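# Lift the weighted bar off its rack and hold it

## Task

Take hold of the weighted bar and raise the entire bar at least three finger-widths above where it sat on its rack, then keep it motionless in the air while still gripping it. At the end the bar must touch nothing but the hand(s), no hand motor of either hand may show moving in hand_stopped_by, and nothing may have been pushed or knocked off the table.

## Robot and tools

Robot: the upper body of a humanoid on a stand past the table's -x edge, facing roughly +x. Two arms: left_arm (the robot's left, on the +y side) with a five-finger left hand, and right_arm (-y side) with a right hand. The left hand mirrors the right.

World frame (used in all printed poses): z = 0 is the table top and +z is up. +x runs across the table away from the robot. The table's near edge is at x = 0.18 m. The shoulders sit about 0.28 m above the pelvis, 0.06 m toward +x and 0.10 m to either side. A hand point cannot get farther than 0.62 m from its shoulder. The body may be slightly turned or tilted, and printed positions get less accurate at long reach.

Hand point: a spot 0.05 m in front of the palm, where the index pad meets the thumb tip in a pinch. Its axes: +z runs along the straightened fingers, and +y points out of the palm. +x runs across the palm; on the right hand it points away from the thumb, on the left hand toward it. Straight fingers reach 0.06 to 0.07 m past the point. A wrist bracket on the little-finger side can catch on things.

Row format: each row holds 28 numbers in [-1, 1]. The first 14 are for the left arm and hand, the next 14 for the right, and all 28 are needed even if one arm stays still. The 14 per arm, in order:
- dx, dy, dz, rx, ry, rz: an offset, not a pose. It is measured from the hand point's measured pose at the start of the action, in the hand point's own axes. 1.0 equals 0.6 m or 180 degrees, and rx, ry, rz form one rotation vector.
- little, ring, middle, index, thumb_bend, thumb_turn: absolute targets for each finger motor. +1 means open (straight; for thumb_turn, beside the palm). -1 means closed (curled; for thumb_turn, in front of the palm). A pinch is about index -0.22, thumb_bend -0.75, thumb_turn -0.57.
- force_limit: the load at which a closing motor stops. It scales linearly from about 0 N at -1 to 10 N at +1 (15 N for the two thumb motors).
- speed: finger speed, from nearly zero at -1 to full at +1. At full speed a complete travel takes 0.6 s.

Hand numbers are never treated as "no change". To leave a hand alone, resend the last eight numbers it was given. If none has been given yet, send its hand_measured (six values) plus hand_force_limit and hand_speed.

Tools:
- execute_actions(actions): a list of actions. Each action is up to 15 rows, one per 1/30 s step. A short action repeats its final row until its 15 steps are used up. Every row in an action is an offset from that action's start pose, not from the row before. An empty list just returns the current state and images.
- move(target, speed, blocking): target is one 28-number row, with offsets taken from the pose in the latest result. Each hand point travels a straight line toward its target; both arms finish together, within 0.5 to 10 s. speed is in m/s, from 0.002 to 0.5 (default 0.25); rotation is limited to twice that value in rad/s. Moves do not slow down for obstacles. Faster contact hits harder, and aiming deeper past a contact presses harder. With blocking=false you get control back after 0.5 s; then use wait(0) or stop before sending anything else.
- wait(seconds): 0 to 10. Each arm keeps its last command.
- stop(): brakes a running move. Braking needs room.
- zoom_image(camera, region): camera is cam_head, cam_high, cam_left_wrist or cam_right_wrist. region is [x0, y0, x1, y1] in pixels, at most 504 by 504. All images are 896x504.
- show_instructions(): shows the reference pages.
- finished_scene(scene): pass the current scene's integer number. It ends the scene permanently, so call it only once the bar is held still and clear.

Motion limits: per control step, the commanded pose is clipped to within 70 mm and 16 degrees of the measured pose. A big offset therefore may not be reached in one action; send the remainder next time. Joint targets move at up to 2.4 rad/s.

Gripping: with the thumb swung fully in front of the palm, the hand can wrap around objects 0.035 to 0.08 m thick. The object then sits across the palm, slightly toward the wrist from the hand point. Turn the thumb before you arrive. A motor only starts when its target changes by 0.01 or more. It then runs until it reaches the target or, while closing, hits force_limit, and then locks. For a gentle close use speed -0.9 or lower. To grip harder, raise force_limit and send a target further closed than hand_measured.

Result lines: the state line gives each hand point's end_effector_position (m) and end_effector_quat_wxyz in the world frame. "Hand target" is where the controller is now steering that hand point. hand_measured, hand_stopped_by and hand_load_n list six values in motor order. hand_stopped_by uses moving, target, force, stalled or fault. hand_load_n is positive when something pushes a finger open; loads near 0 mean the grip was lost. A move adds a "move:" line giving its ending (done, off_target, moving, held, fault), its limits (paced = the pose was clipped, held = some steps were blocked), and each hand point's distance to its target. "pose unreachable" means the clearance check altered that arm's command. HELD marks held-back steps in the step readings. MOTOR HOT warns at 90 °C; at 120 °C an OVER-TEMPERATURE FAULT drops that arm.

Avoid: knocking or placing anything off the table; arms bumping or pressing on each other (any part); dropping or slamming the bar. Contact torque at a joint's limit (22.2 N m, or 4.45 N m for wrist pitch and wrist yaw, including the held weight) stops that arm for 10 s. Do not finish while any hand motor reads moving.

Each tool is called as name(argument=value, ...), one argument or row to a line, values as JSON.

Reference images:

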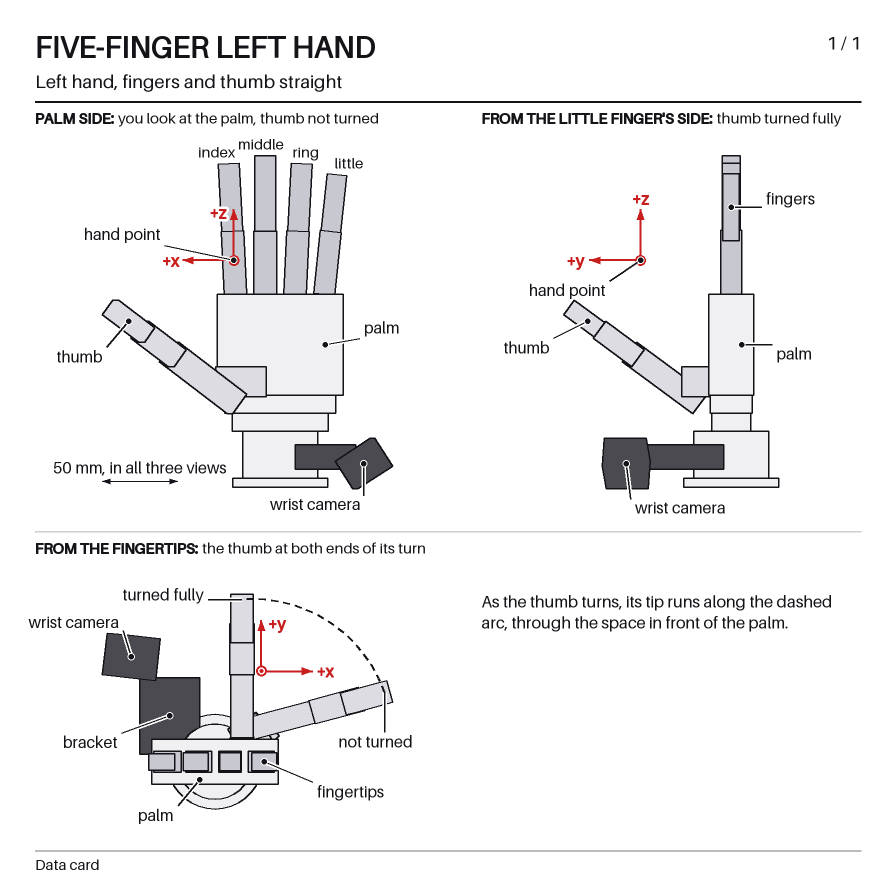

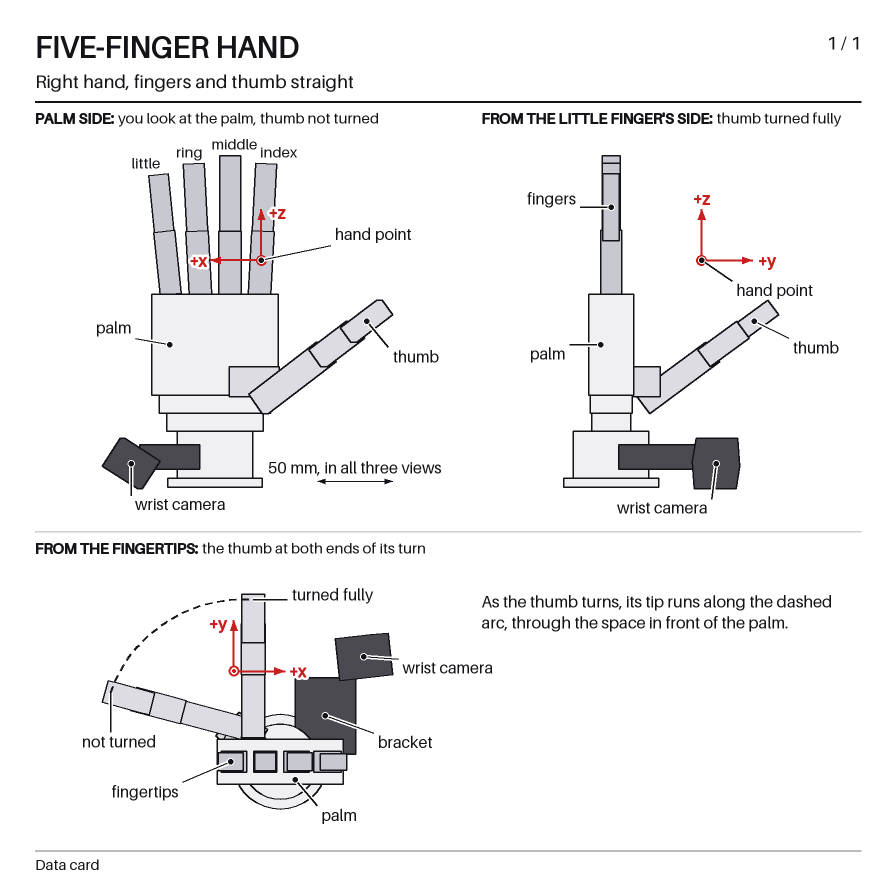

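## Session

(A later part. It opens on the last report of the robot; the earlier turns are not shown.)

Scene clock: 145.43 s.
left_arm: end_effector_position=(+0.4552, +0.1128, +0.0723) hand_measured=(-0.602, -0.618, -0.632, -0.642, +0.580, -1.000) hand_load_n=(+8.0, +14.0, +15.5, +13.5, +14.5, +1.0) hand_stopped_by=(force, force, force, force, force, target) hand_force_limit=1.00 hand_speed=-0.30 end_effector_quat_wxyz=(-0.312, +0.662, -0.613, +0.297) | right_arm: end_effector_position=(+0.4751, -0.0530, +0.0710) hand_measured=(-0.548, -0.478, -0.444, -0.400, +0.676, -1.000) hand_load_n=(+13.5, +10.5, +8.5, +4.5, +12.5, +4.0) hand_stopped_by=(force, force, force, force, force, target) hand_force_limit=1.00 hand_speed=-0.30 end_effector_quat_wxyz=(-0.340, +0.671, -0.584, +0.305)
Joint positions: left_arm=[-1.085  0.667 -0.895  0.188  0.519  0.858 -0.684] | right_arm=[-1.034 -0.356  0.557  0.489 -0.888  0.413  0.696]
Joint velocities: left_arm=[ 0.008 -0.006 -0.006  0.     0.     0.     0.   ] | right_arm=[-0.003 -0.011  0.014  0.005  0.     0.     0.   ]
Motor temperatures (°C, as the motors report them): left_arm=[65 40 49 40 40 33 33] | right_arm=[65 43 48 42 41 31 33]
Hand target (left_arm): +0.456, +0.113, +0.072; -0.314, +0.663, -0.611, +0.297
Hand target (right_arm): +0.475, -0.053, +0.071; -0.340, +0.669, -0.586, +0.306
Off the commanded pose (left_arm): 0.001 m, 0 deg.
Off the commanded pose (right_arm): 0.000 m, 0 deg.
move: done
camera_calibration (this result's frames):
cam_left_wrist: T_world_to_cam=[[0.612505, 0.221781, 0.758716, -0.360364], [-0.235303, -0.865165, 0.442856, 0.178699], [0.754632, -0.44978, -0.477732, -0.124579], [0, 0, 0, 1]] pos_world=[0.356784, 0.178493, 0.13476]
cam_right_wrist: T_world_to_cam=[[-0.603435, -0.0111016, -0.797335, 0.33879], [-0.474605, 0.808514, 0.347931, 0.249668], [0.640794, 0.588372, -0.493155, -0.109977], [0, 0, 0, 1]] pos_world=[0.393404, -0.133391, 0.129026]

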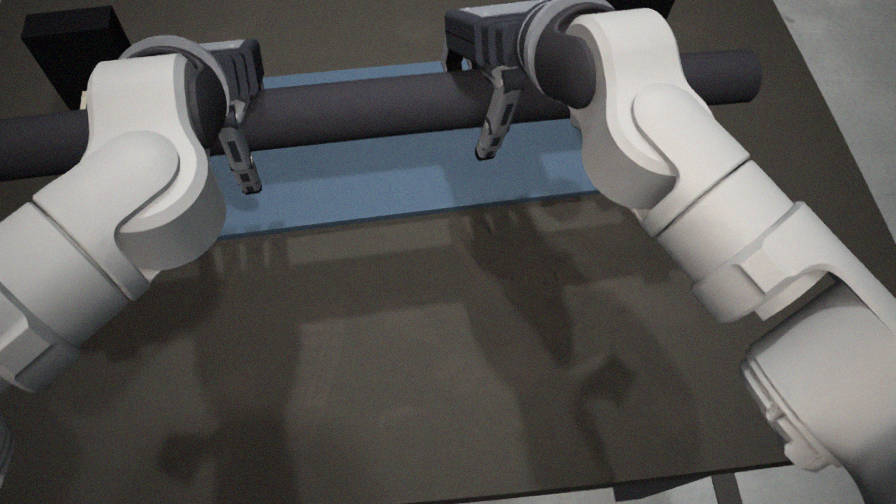

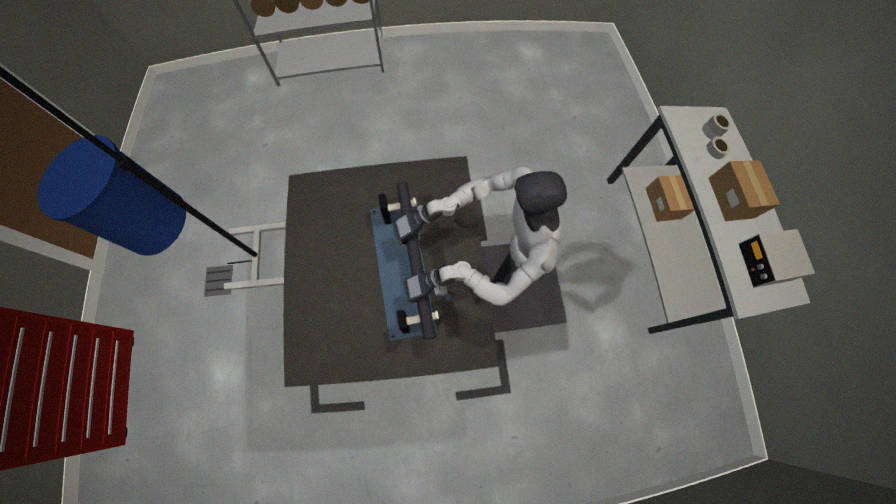

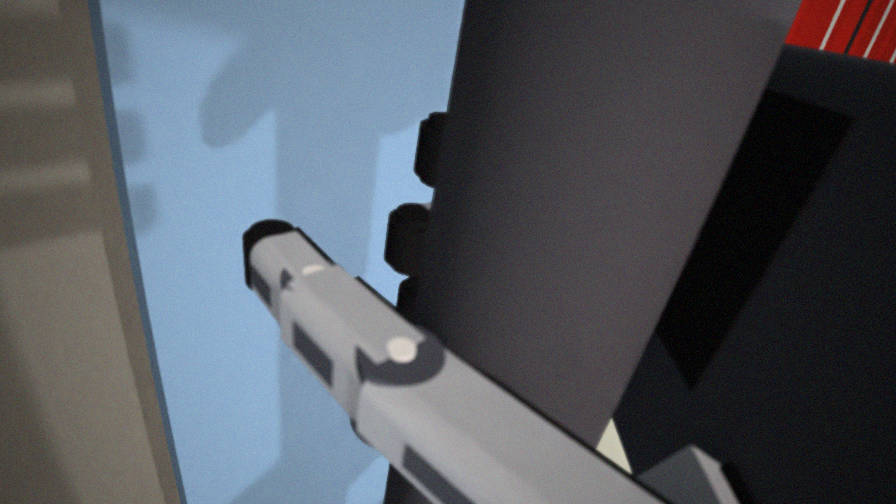

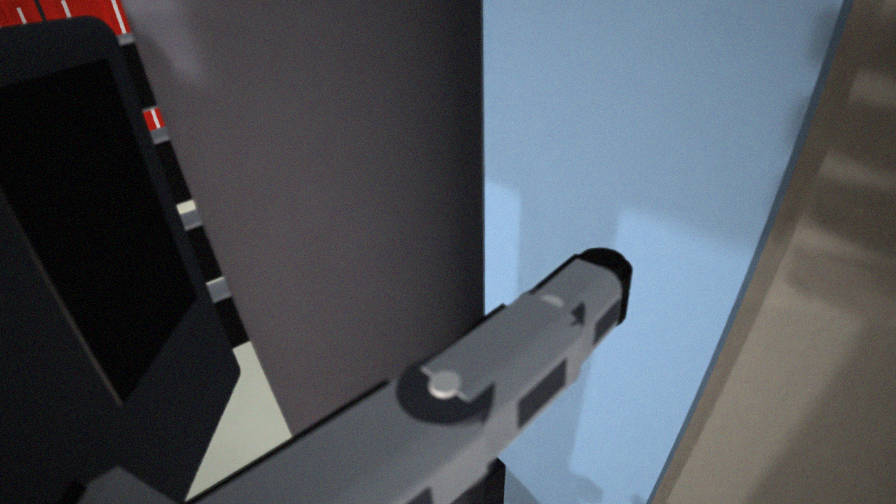

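move(
  target=[0,0,0,0,0,0,-0.95,-0.95,-0.95,-0.95,-0.95,-1,1,-0.3, 0,0,0,0,0,0,-0.95,-0.95,-0.95,-0.95,-0.95,-1,1,-0.3],
  speed=0.02,
)

move(
  target=[0.001,-0.052,-0.042,0,0,0,-0.95,-0.95,-0.95,-0.95,-0.95,-1,1,-0.3, 0.001,-0.054,-0.039,0,0,0,-0.95,-0.95,-0.95,-0.95,-0.95,-1,1,-0.3],
  speed=0.03,
)

Scene clock: 150.67 s.
left_arm: end_effector_position=(+0.4548, +0.1127, +0.0722) hand_measured=(-0.614, -0.618, -0.632, -0.642, +0.548, -1.000) hand_load_n=(+11.5, +13.5, +14.5, +13.0, +15.0, +2.5) hand_stopped_by=(force, force, force, force, force, target) hand_force_limit=1.00 hand_speed=-0.30 end_effector_quat_wxyz=(-0.312, +0.660, -0.615, +0.297) | right_arm: end_effector_position=(+0.4751, -0.0530, +0.0710) hand_measured=(-0.548, -0.478, -0.452, -0.418, +0.670, -1.000) hand_load_n=(+12.5, +9.0, +11.0, +11.0, +14.0, +4.0) hand_stopped_by=(force, force, force, force, force, target) hand_force_limit=1.00 hand_speed=-0.30 end_effector_quat_wxyz=(-0.340, +0.671, -0.584, +0.306)
Joint positions: left_arm=[-1.084  0.67  -0.895  0.187  0.518  0.851 -0.685] | right_arm=[-1.033 -0.356  0.557  0.489 -0.888  0.412  0.695]
Joint velocities: left_arm=[ 0.005  0.003 -0.009 -0.009  0.     0.     0.   ] | right_arm=[-0.003 -0.006  0.     0.017 -0.014  0.     0.   ]
Motor temperatures (°C, as the motors report them): left_arm=[66 40 49 40 40 33 33] | right_arm=[65 43 48 42 41 31 33]
Hand target (left_arm): +0.455, +0.113, +0.072; -0.312, +0.662, -0.613, +0.297
Hand target (right_arm): +0.475, -0.053, +0.071; -0.340, +0.671, -0.584, +0.305
Off the commanded pose (left_arm): 0.000 m, 0 deg.
Off the commanded pose (right_arm): 0.000 m, 0 deg.
move: done
camera_calibration (this result's frames):
cam_left_wrist: T_world_to_cam=[[0.61466, 0.217139, 0.758316, -0.360442], [-0.240085, -0.86425, 0.442076, 0.180709], [0.751367, -0.453787, -0.479088, -0.122354], [0, 0, 0, 1]] pos_world=[0.356867, 0.178921, 0.134824]
cam_right_wrist: T_world_to_cam=[[-0.602848, -0.0115992, -0.797772, 0.338494], [-0.475399, 0.808237, 0.34749, 0.250114], [0.640758, 0.588744, -0.492758, -0.110062], [0, 0, 0, 1]] pos_world=[0.393488, -0.133427, 0.128895]

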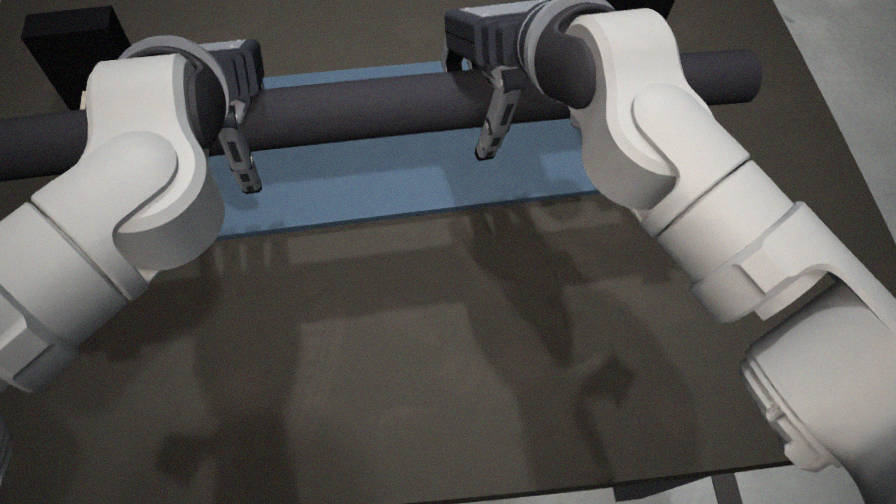

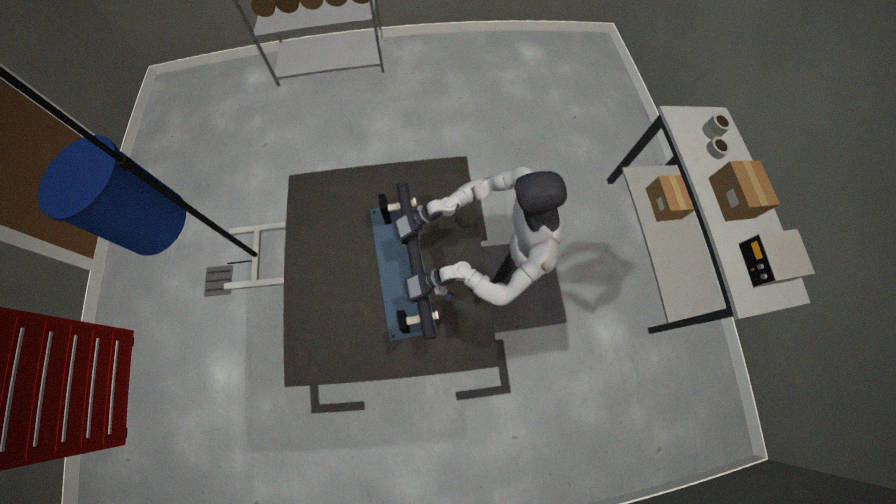

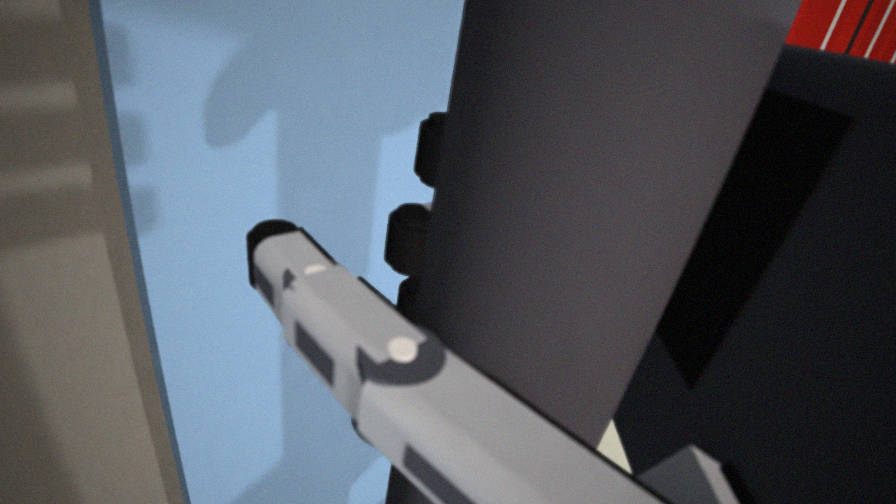

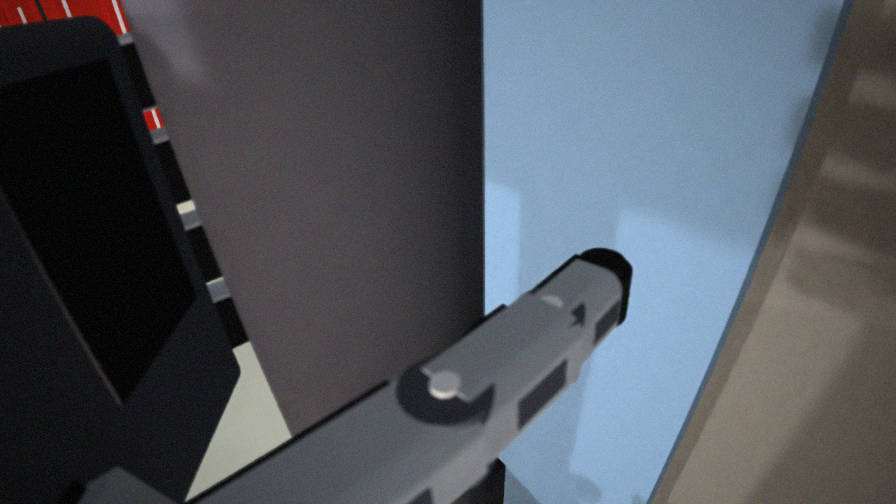

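Scene clock: 152.40 s.
left_arm: end_effector_position=(+0.4555, +0.1111, +0.1159) hand_measured=(-0.614, -0.620, -0.632, -0.640, +0.548, -1.000) hand_load_n=(+0.5, +5.0, +12.5, +17.0, +8.0, +0.5) hand_stopped_by=(force, force, force, force, force, target) hand_force_limit=1.00 hand_speed=-0.30 end_effector_quat_wxyz=(-0.309, +0.664, -0.611, +0.302) | right_arm: end_effector_position=(+0.4763, -0.0541, +0.1107) hand_measured=(-0.548, -0.478, -0.452, -0.418, +0.672, -1.000) hand_load_n=(+12.0, +9.5, +12.0, +12.0, +15.0, +5.0) hand_stopped_by=(force, force, force, force, force, target) hand_force_limit=1.00 hand_speed=-0.30 end_effector_quat_wxyz=(-0.346, +0.660, -0.598, +0.295)
Joint positions: left_arm=[-1.191  0.739 -0.898  0.083  0.513  0.926 -0.83 ] | right_arm=[-1.093 -0.415  0.531  0.376 -0.859  0.474  0.842]
Joint velocities: left_arm=[ 0.     0.017 -0.017  0.014 -0.002  0.     0.   ] | right_arm=[ 0.012 -0.005 -0.006 -0.008  0.008  0.004  0.   ]
Motor temperatures (°C, as the motors report them): left_arm=[70 40 49 41 40 33 34] | right_arm=[68 43 48 42 41 31 34]
Hand target (left_arm): +0.454, +0.112, +0.112; -0.313, +0.658, -0.618, +0.296
Hand target (right_arm): +0.477, -0.054, +0.112; -0.342, +0.667, -0.587, +0.304
Off the commanded pose (left_arm): 0.004 m, 1 deg.
Off the commanded pose (right_arm): 0.002 m, 2 deg.
move: off_target (left_arm)
camera_calibration (this result's frames):
cam_left_wrist: T_world_to_cam=[[0.610246, 0.231194, 0.757726, -0.393136], [-0.236463, -0.859711, 0.45275, 0.15675], [0.756098, -0.455463, -0.469966, -0.10569], [0, 0, 0, 1]] pos_world=[0.356887, 0.177512, 0.17725]
cam_right_wrist: T_world_to_cam=[[-0.610448, 0.0284473, -0.791545, 0.375933], [-0.455829, 0.804656, 0.380459, 0.224557], [0.647745, 0.59306, -0.478234, -0.0952773], [0, 0, 0, 1]] pos_world=[0.393563, -0.13488, 0.166569]

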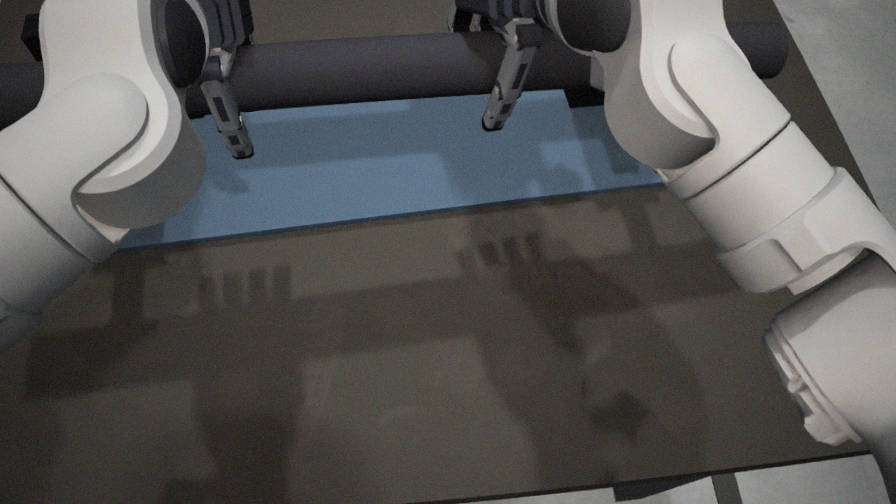

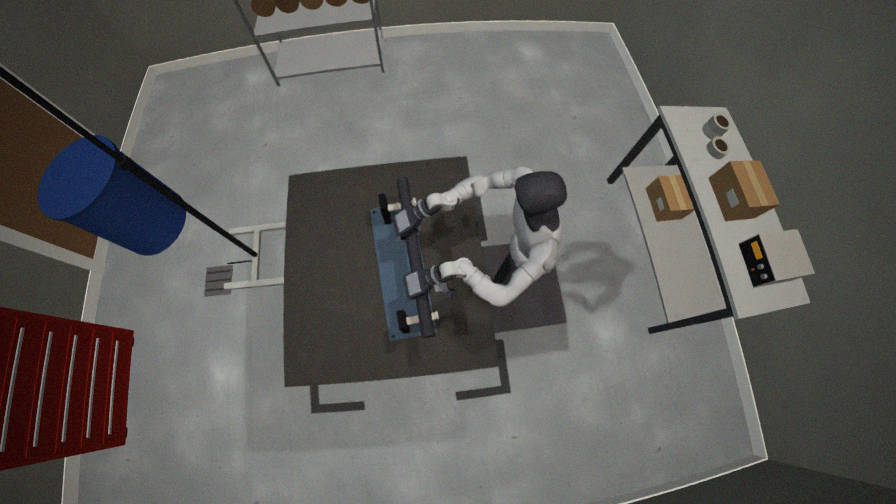

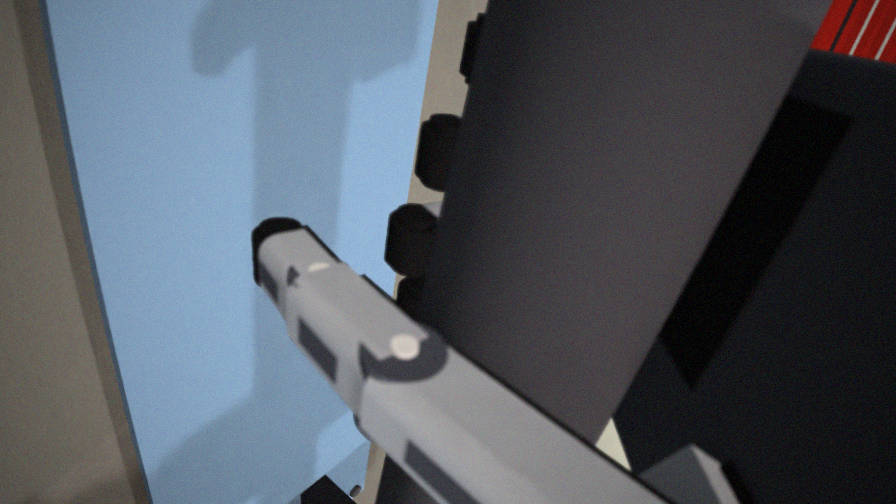

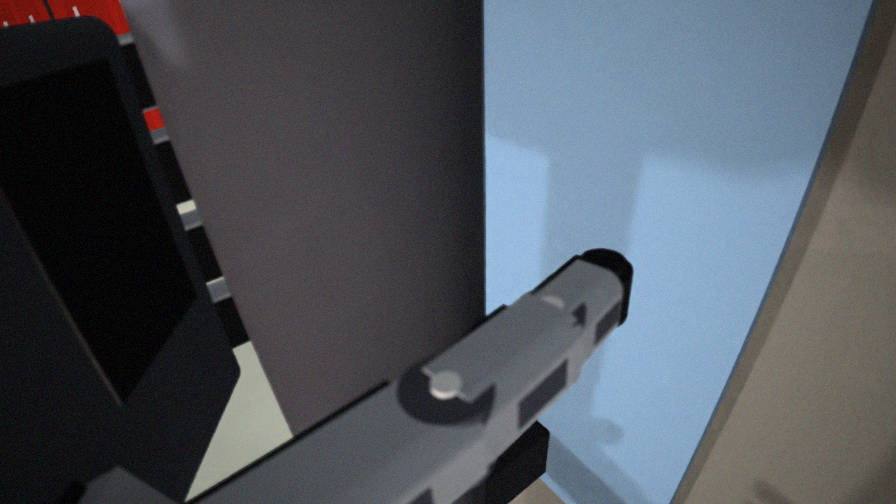

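move(
  target=[-0.003,-0.0455,-0.1434,0,0,0,-0.95,-0.95,-0.95,-0.95,-0.95,-1,1,-0.3, -0.0129,-0.0727,-0.155,0,0,0,-0.95,-0.95,-0.95,-0.95,-0.95,-1,1,-0.3],
  speed=0.04,
)

Scene clock: 163.07 s.
left_arm: end_effector_position=(+0.4054, +0.1055, +0.1979) hand_measured=(-0.616, -0.620, -0.632, -0.640, +0.546, -1.000) hand_load_n=(+0.0, +0.5, +8.5, +15.0, +4.0, -0.5) hand_stopped_by=(force, force, force, force, force, target) hand_force_limit=1.00 hand_speed=-0.30 end_effector_quat_wxyz=(-0.311, +0.661, -0.608, +0.310) | right_arm: end_effector_position=(+0.4300, -0.0566, +0.1997) hand_measured=(-0.550, -0.478, -0.452, -0.416, +0.672, -1.000) hand_load_n=(+6.5, +6.5, +12.5, +15.0, +15.5, +8.0) hand_stopped_by=(force, force, force, force, force, target) hand_force_limit=1.00 hand_speed=-0.30 end_effector_quat_wxyz=(-0.353, +0.649, -0.611, +0.282)
Joint positions: left_arm=[-1.431  0.979 -1.018 -0.397  0.52   1.291 -1.163] | right_arm=[-1.173 -0.623  0.539 -0.126 -0.877  0.782  1.291]
Joint velocities: left_arm=[-0.006  0.002 -0.02   0.     0.005  0.01   0.   ] | right_arm=[0.    0.015 0.055 0.    0.    0.015 0.002]
Motor temperatures (°C, as the motors report them): left_arm=[95 40 53 41 41 33 41] | right_arm=[86 43 50 45 41 31 39]
Hand target (left_arm): +0.403, +0.109, +0.190; -0.313, +0.659, -0.615, +0.299
Hand target (right_arm): +0.431, -0.056, +0.205; -0.356, +0.651, -0.604, +0.290
Off the commanded pose (left_arm): 0.009 m, 1 deg.
Off the commanded pose (right_arm): 0.005 m, 3 deg.
MOTOR HOT: a motor of the left arm reached 90 °C. Now the hottest motor of the left arm, joint 1 (shoulder pitch), reports 95 °C. The temperature limit of the motors' drives, at which the controller stops that arm, is 120 °C. To cool a motor, set the load down, stop pushing, or move to a pose that needs little force.
move: off_target (left_arm, right_arm)
camera_calibration (this result's frames):
cam_left_wrist: T_world_to_cam=[[0.598266, 0.235589, 0.765883, -0.420723], [-0.247036, -0.855018, 0.455979, 0.106142], [0.762267, -0.461997, -0.453329, -0.0369186], [0, 0, 0, 1]] pos_world=[0.306067, 0.172815, 0.257089]
cam_right_wrist: T_world_to_cam=[[-0.618477, 0.0718174, -0.782514, 0.422298], [-0.436823, 0.796352, 0.41834, 0.155385], [0.653201, 0.600554, -0.461154, -0.0265508], [0, 0, 0, 1]] pos_world=[0.346401, -0.138124, 0.253207]

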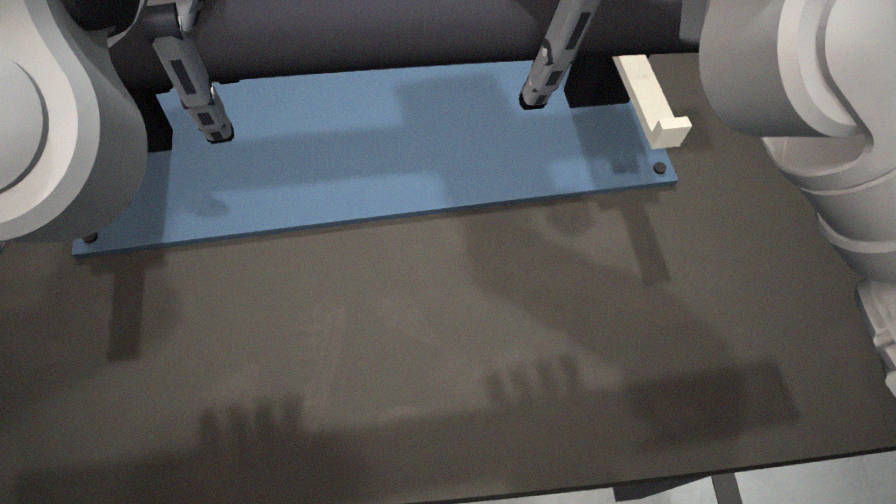

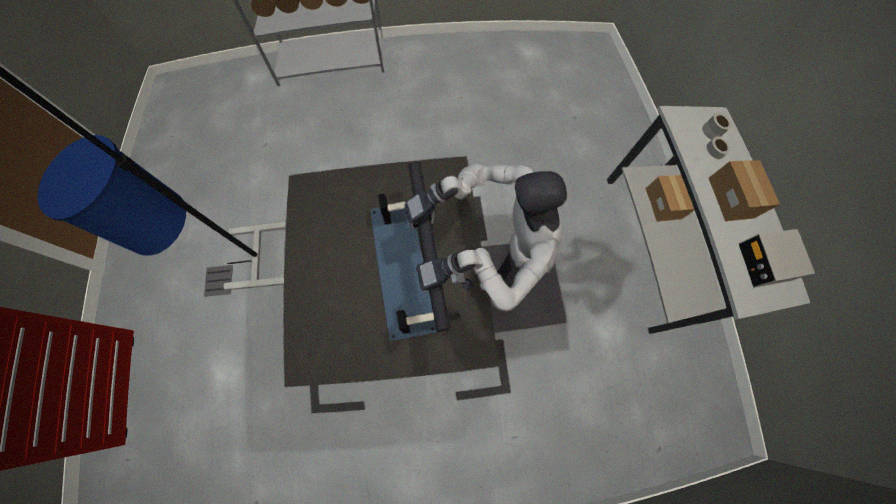

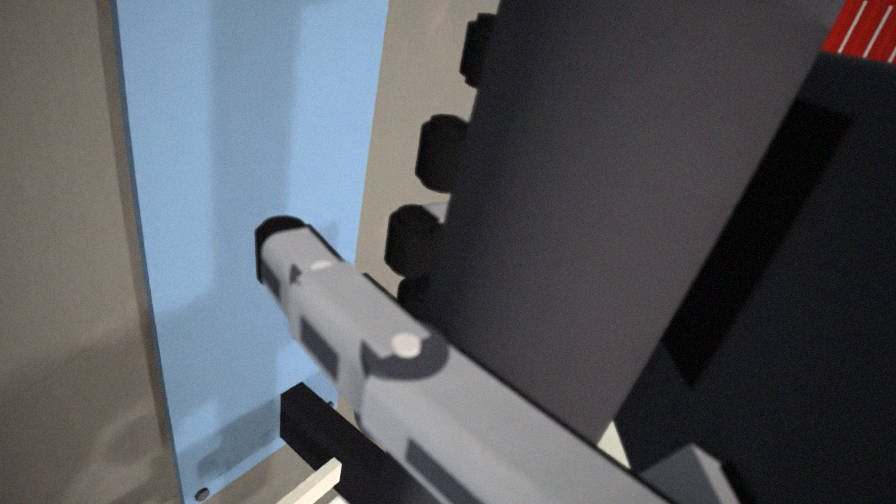

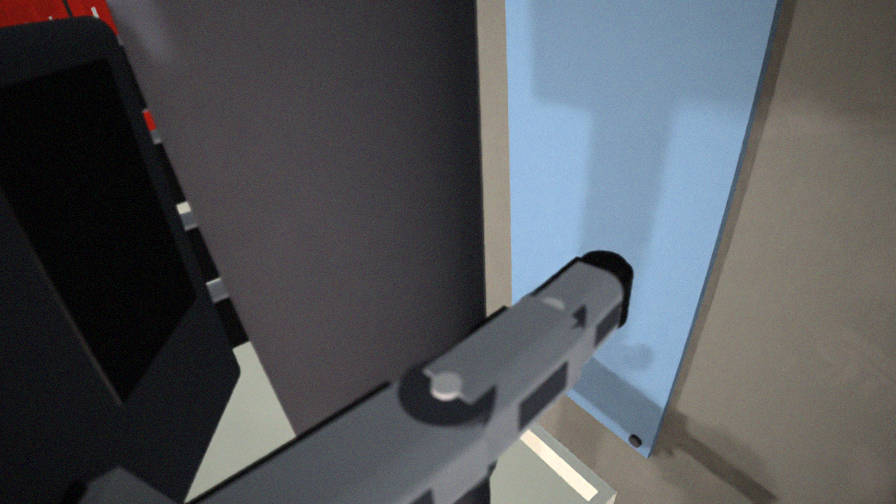

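Lifted ~12 cm and held; finishing before the motors overheat.

finished_scene(
  scene=1,
)

The scene is finished: the task was done.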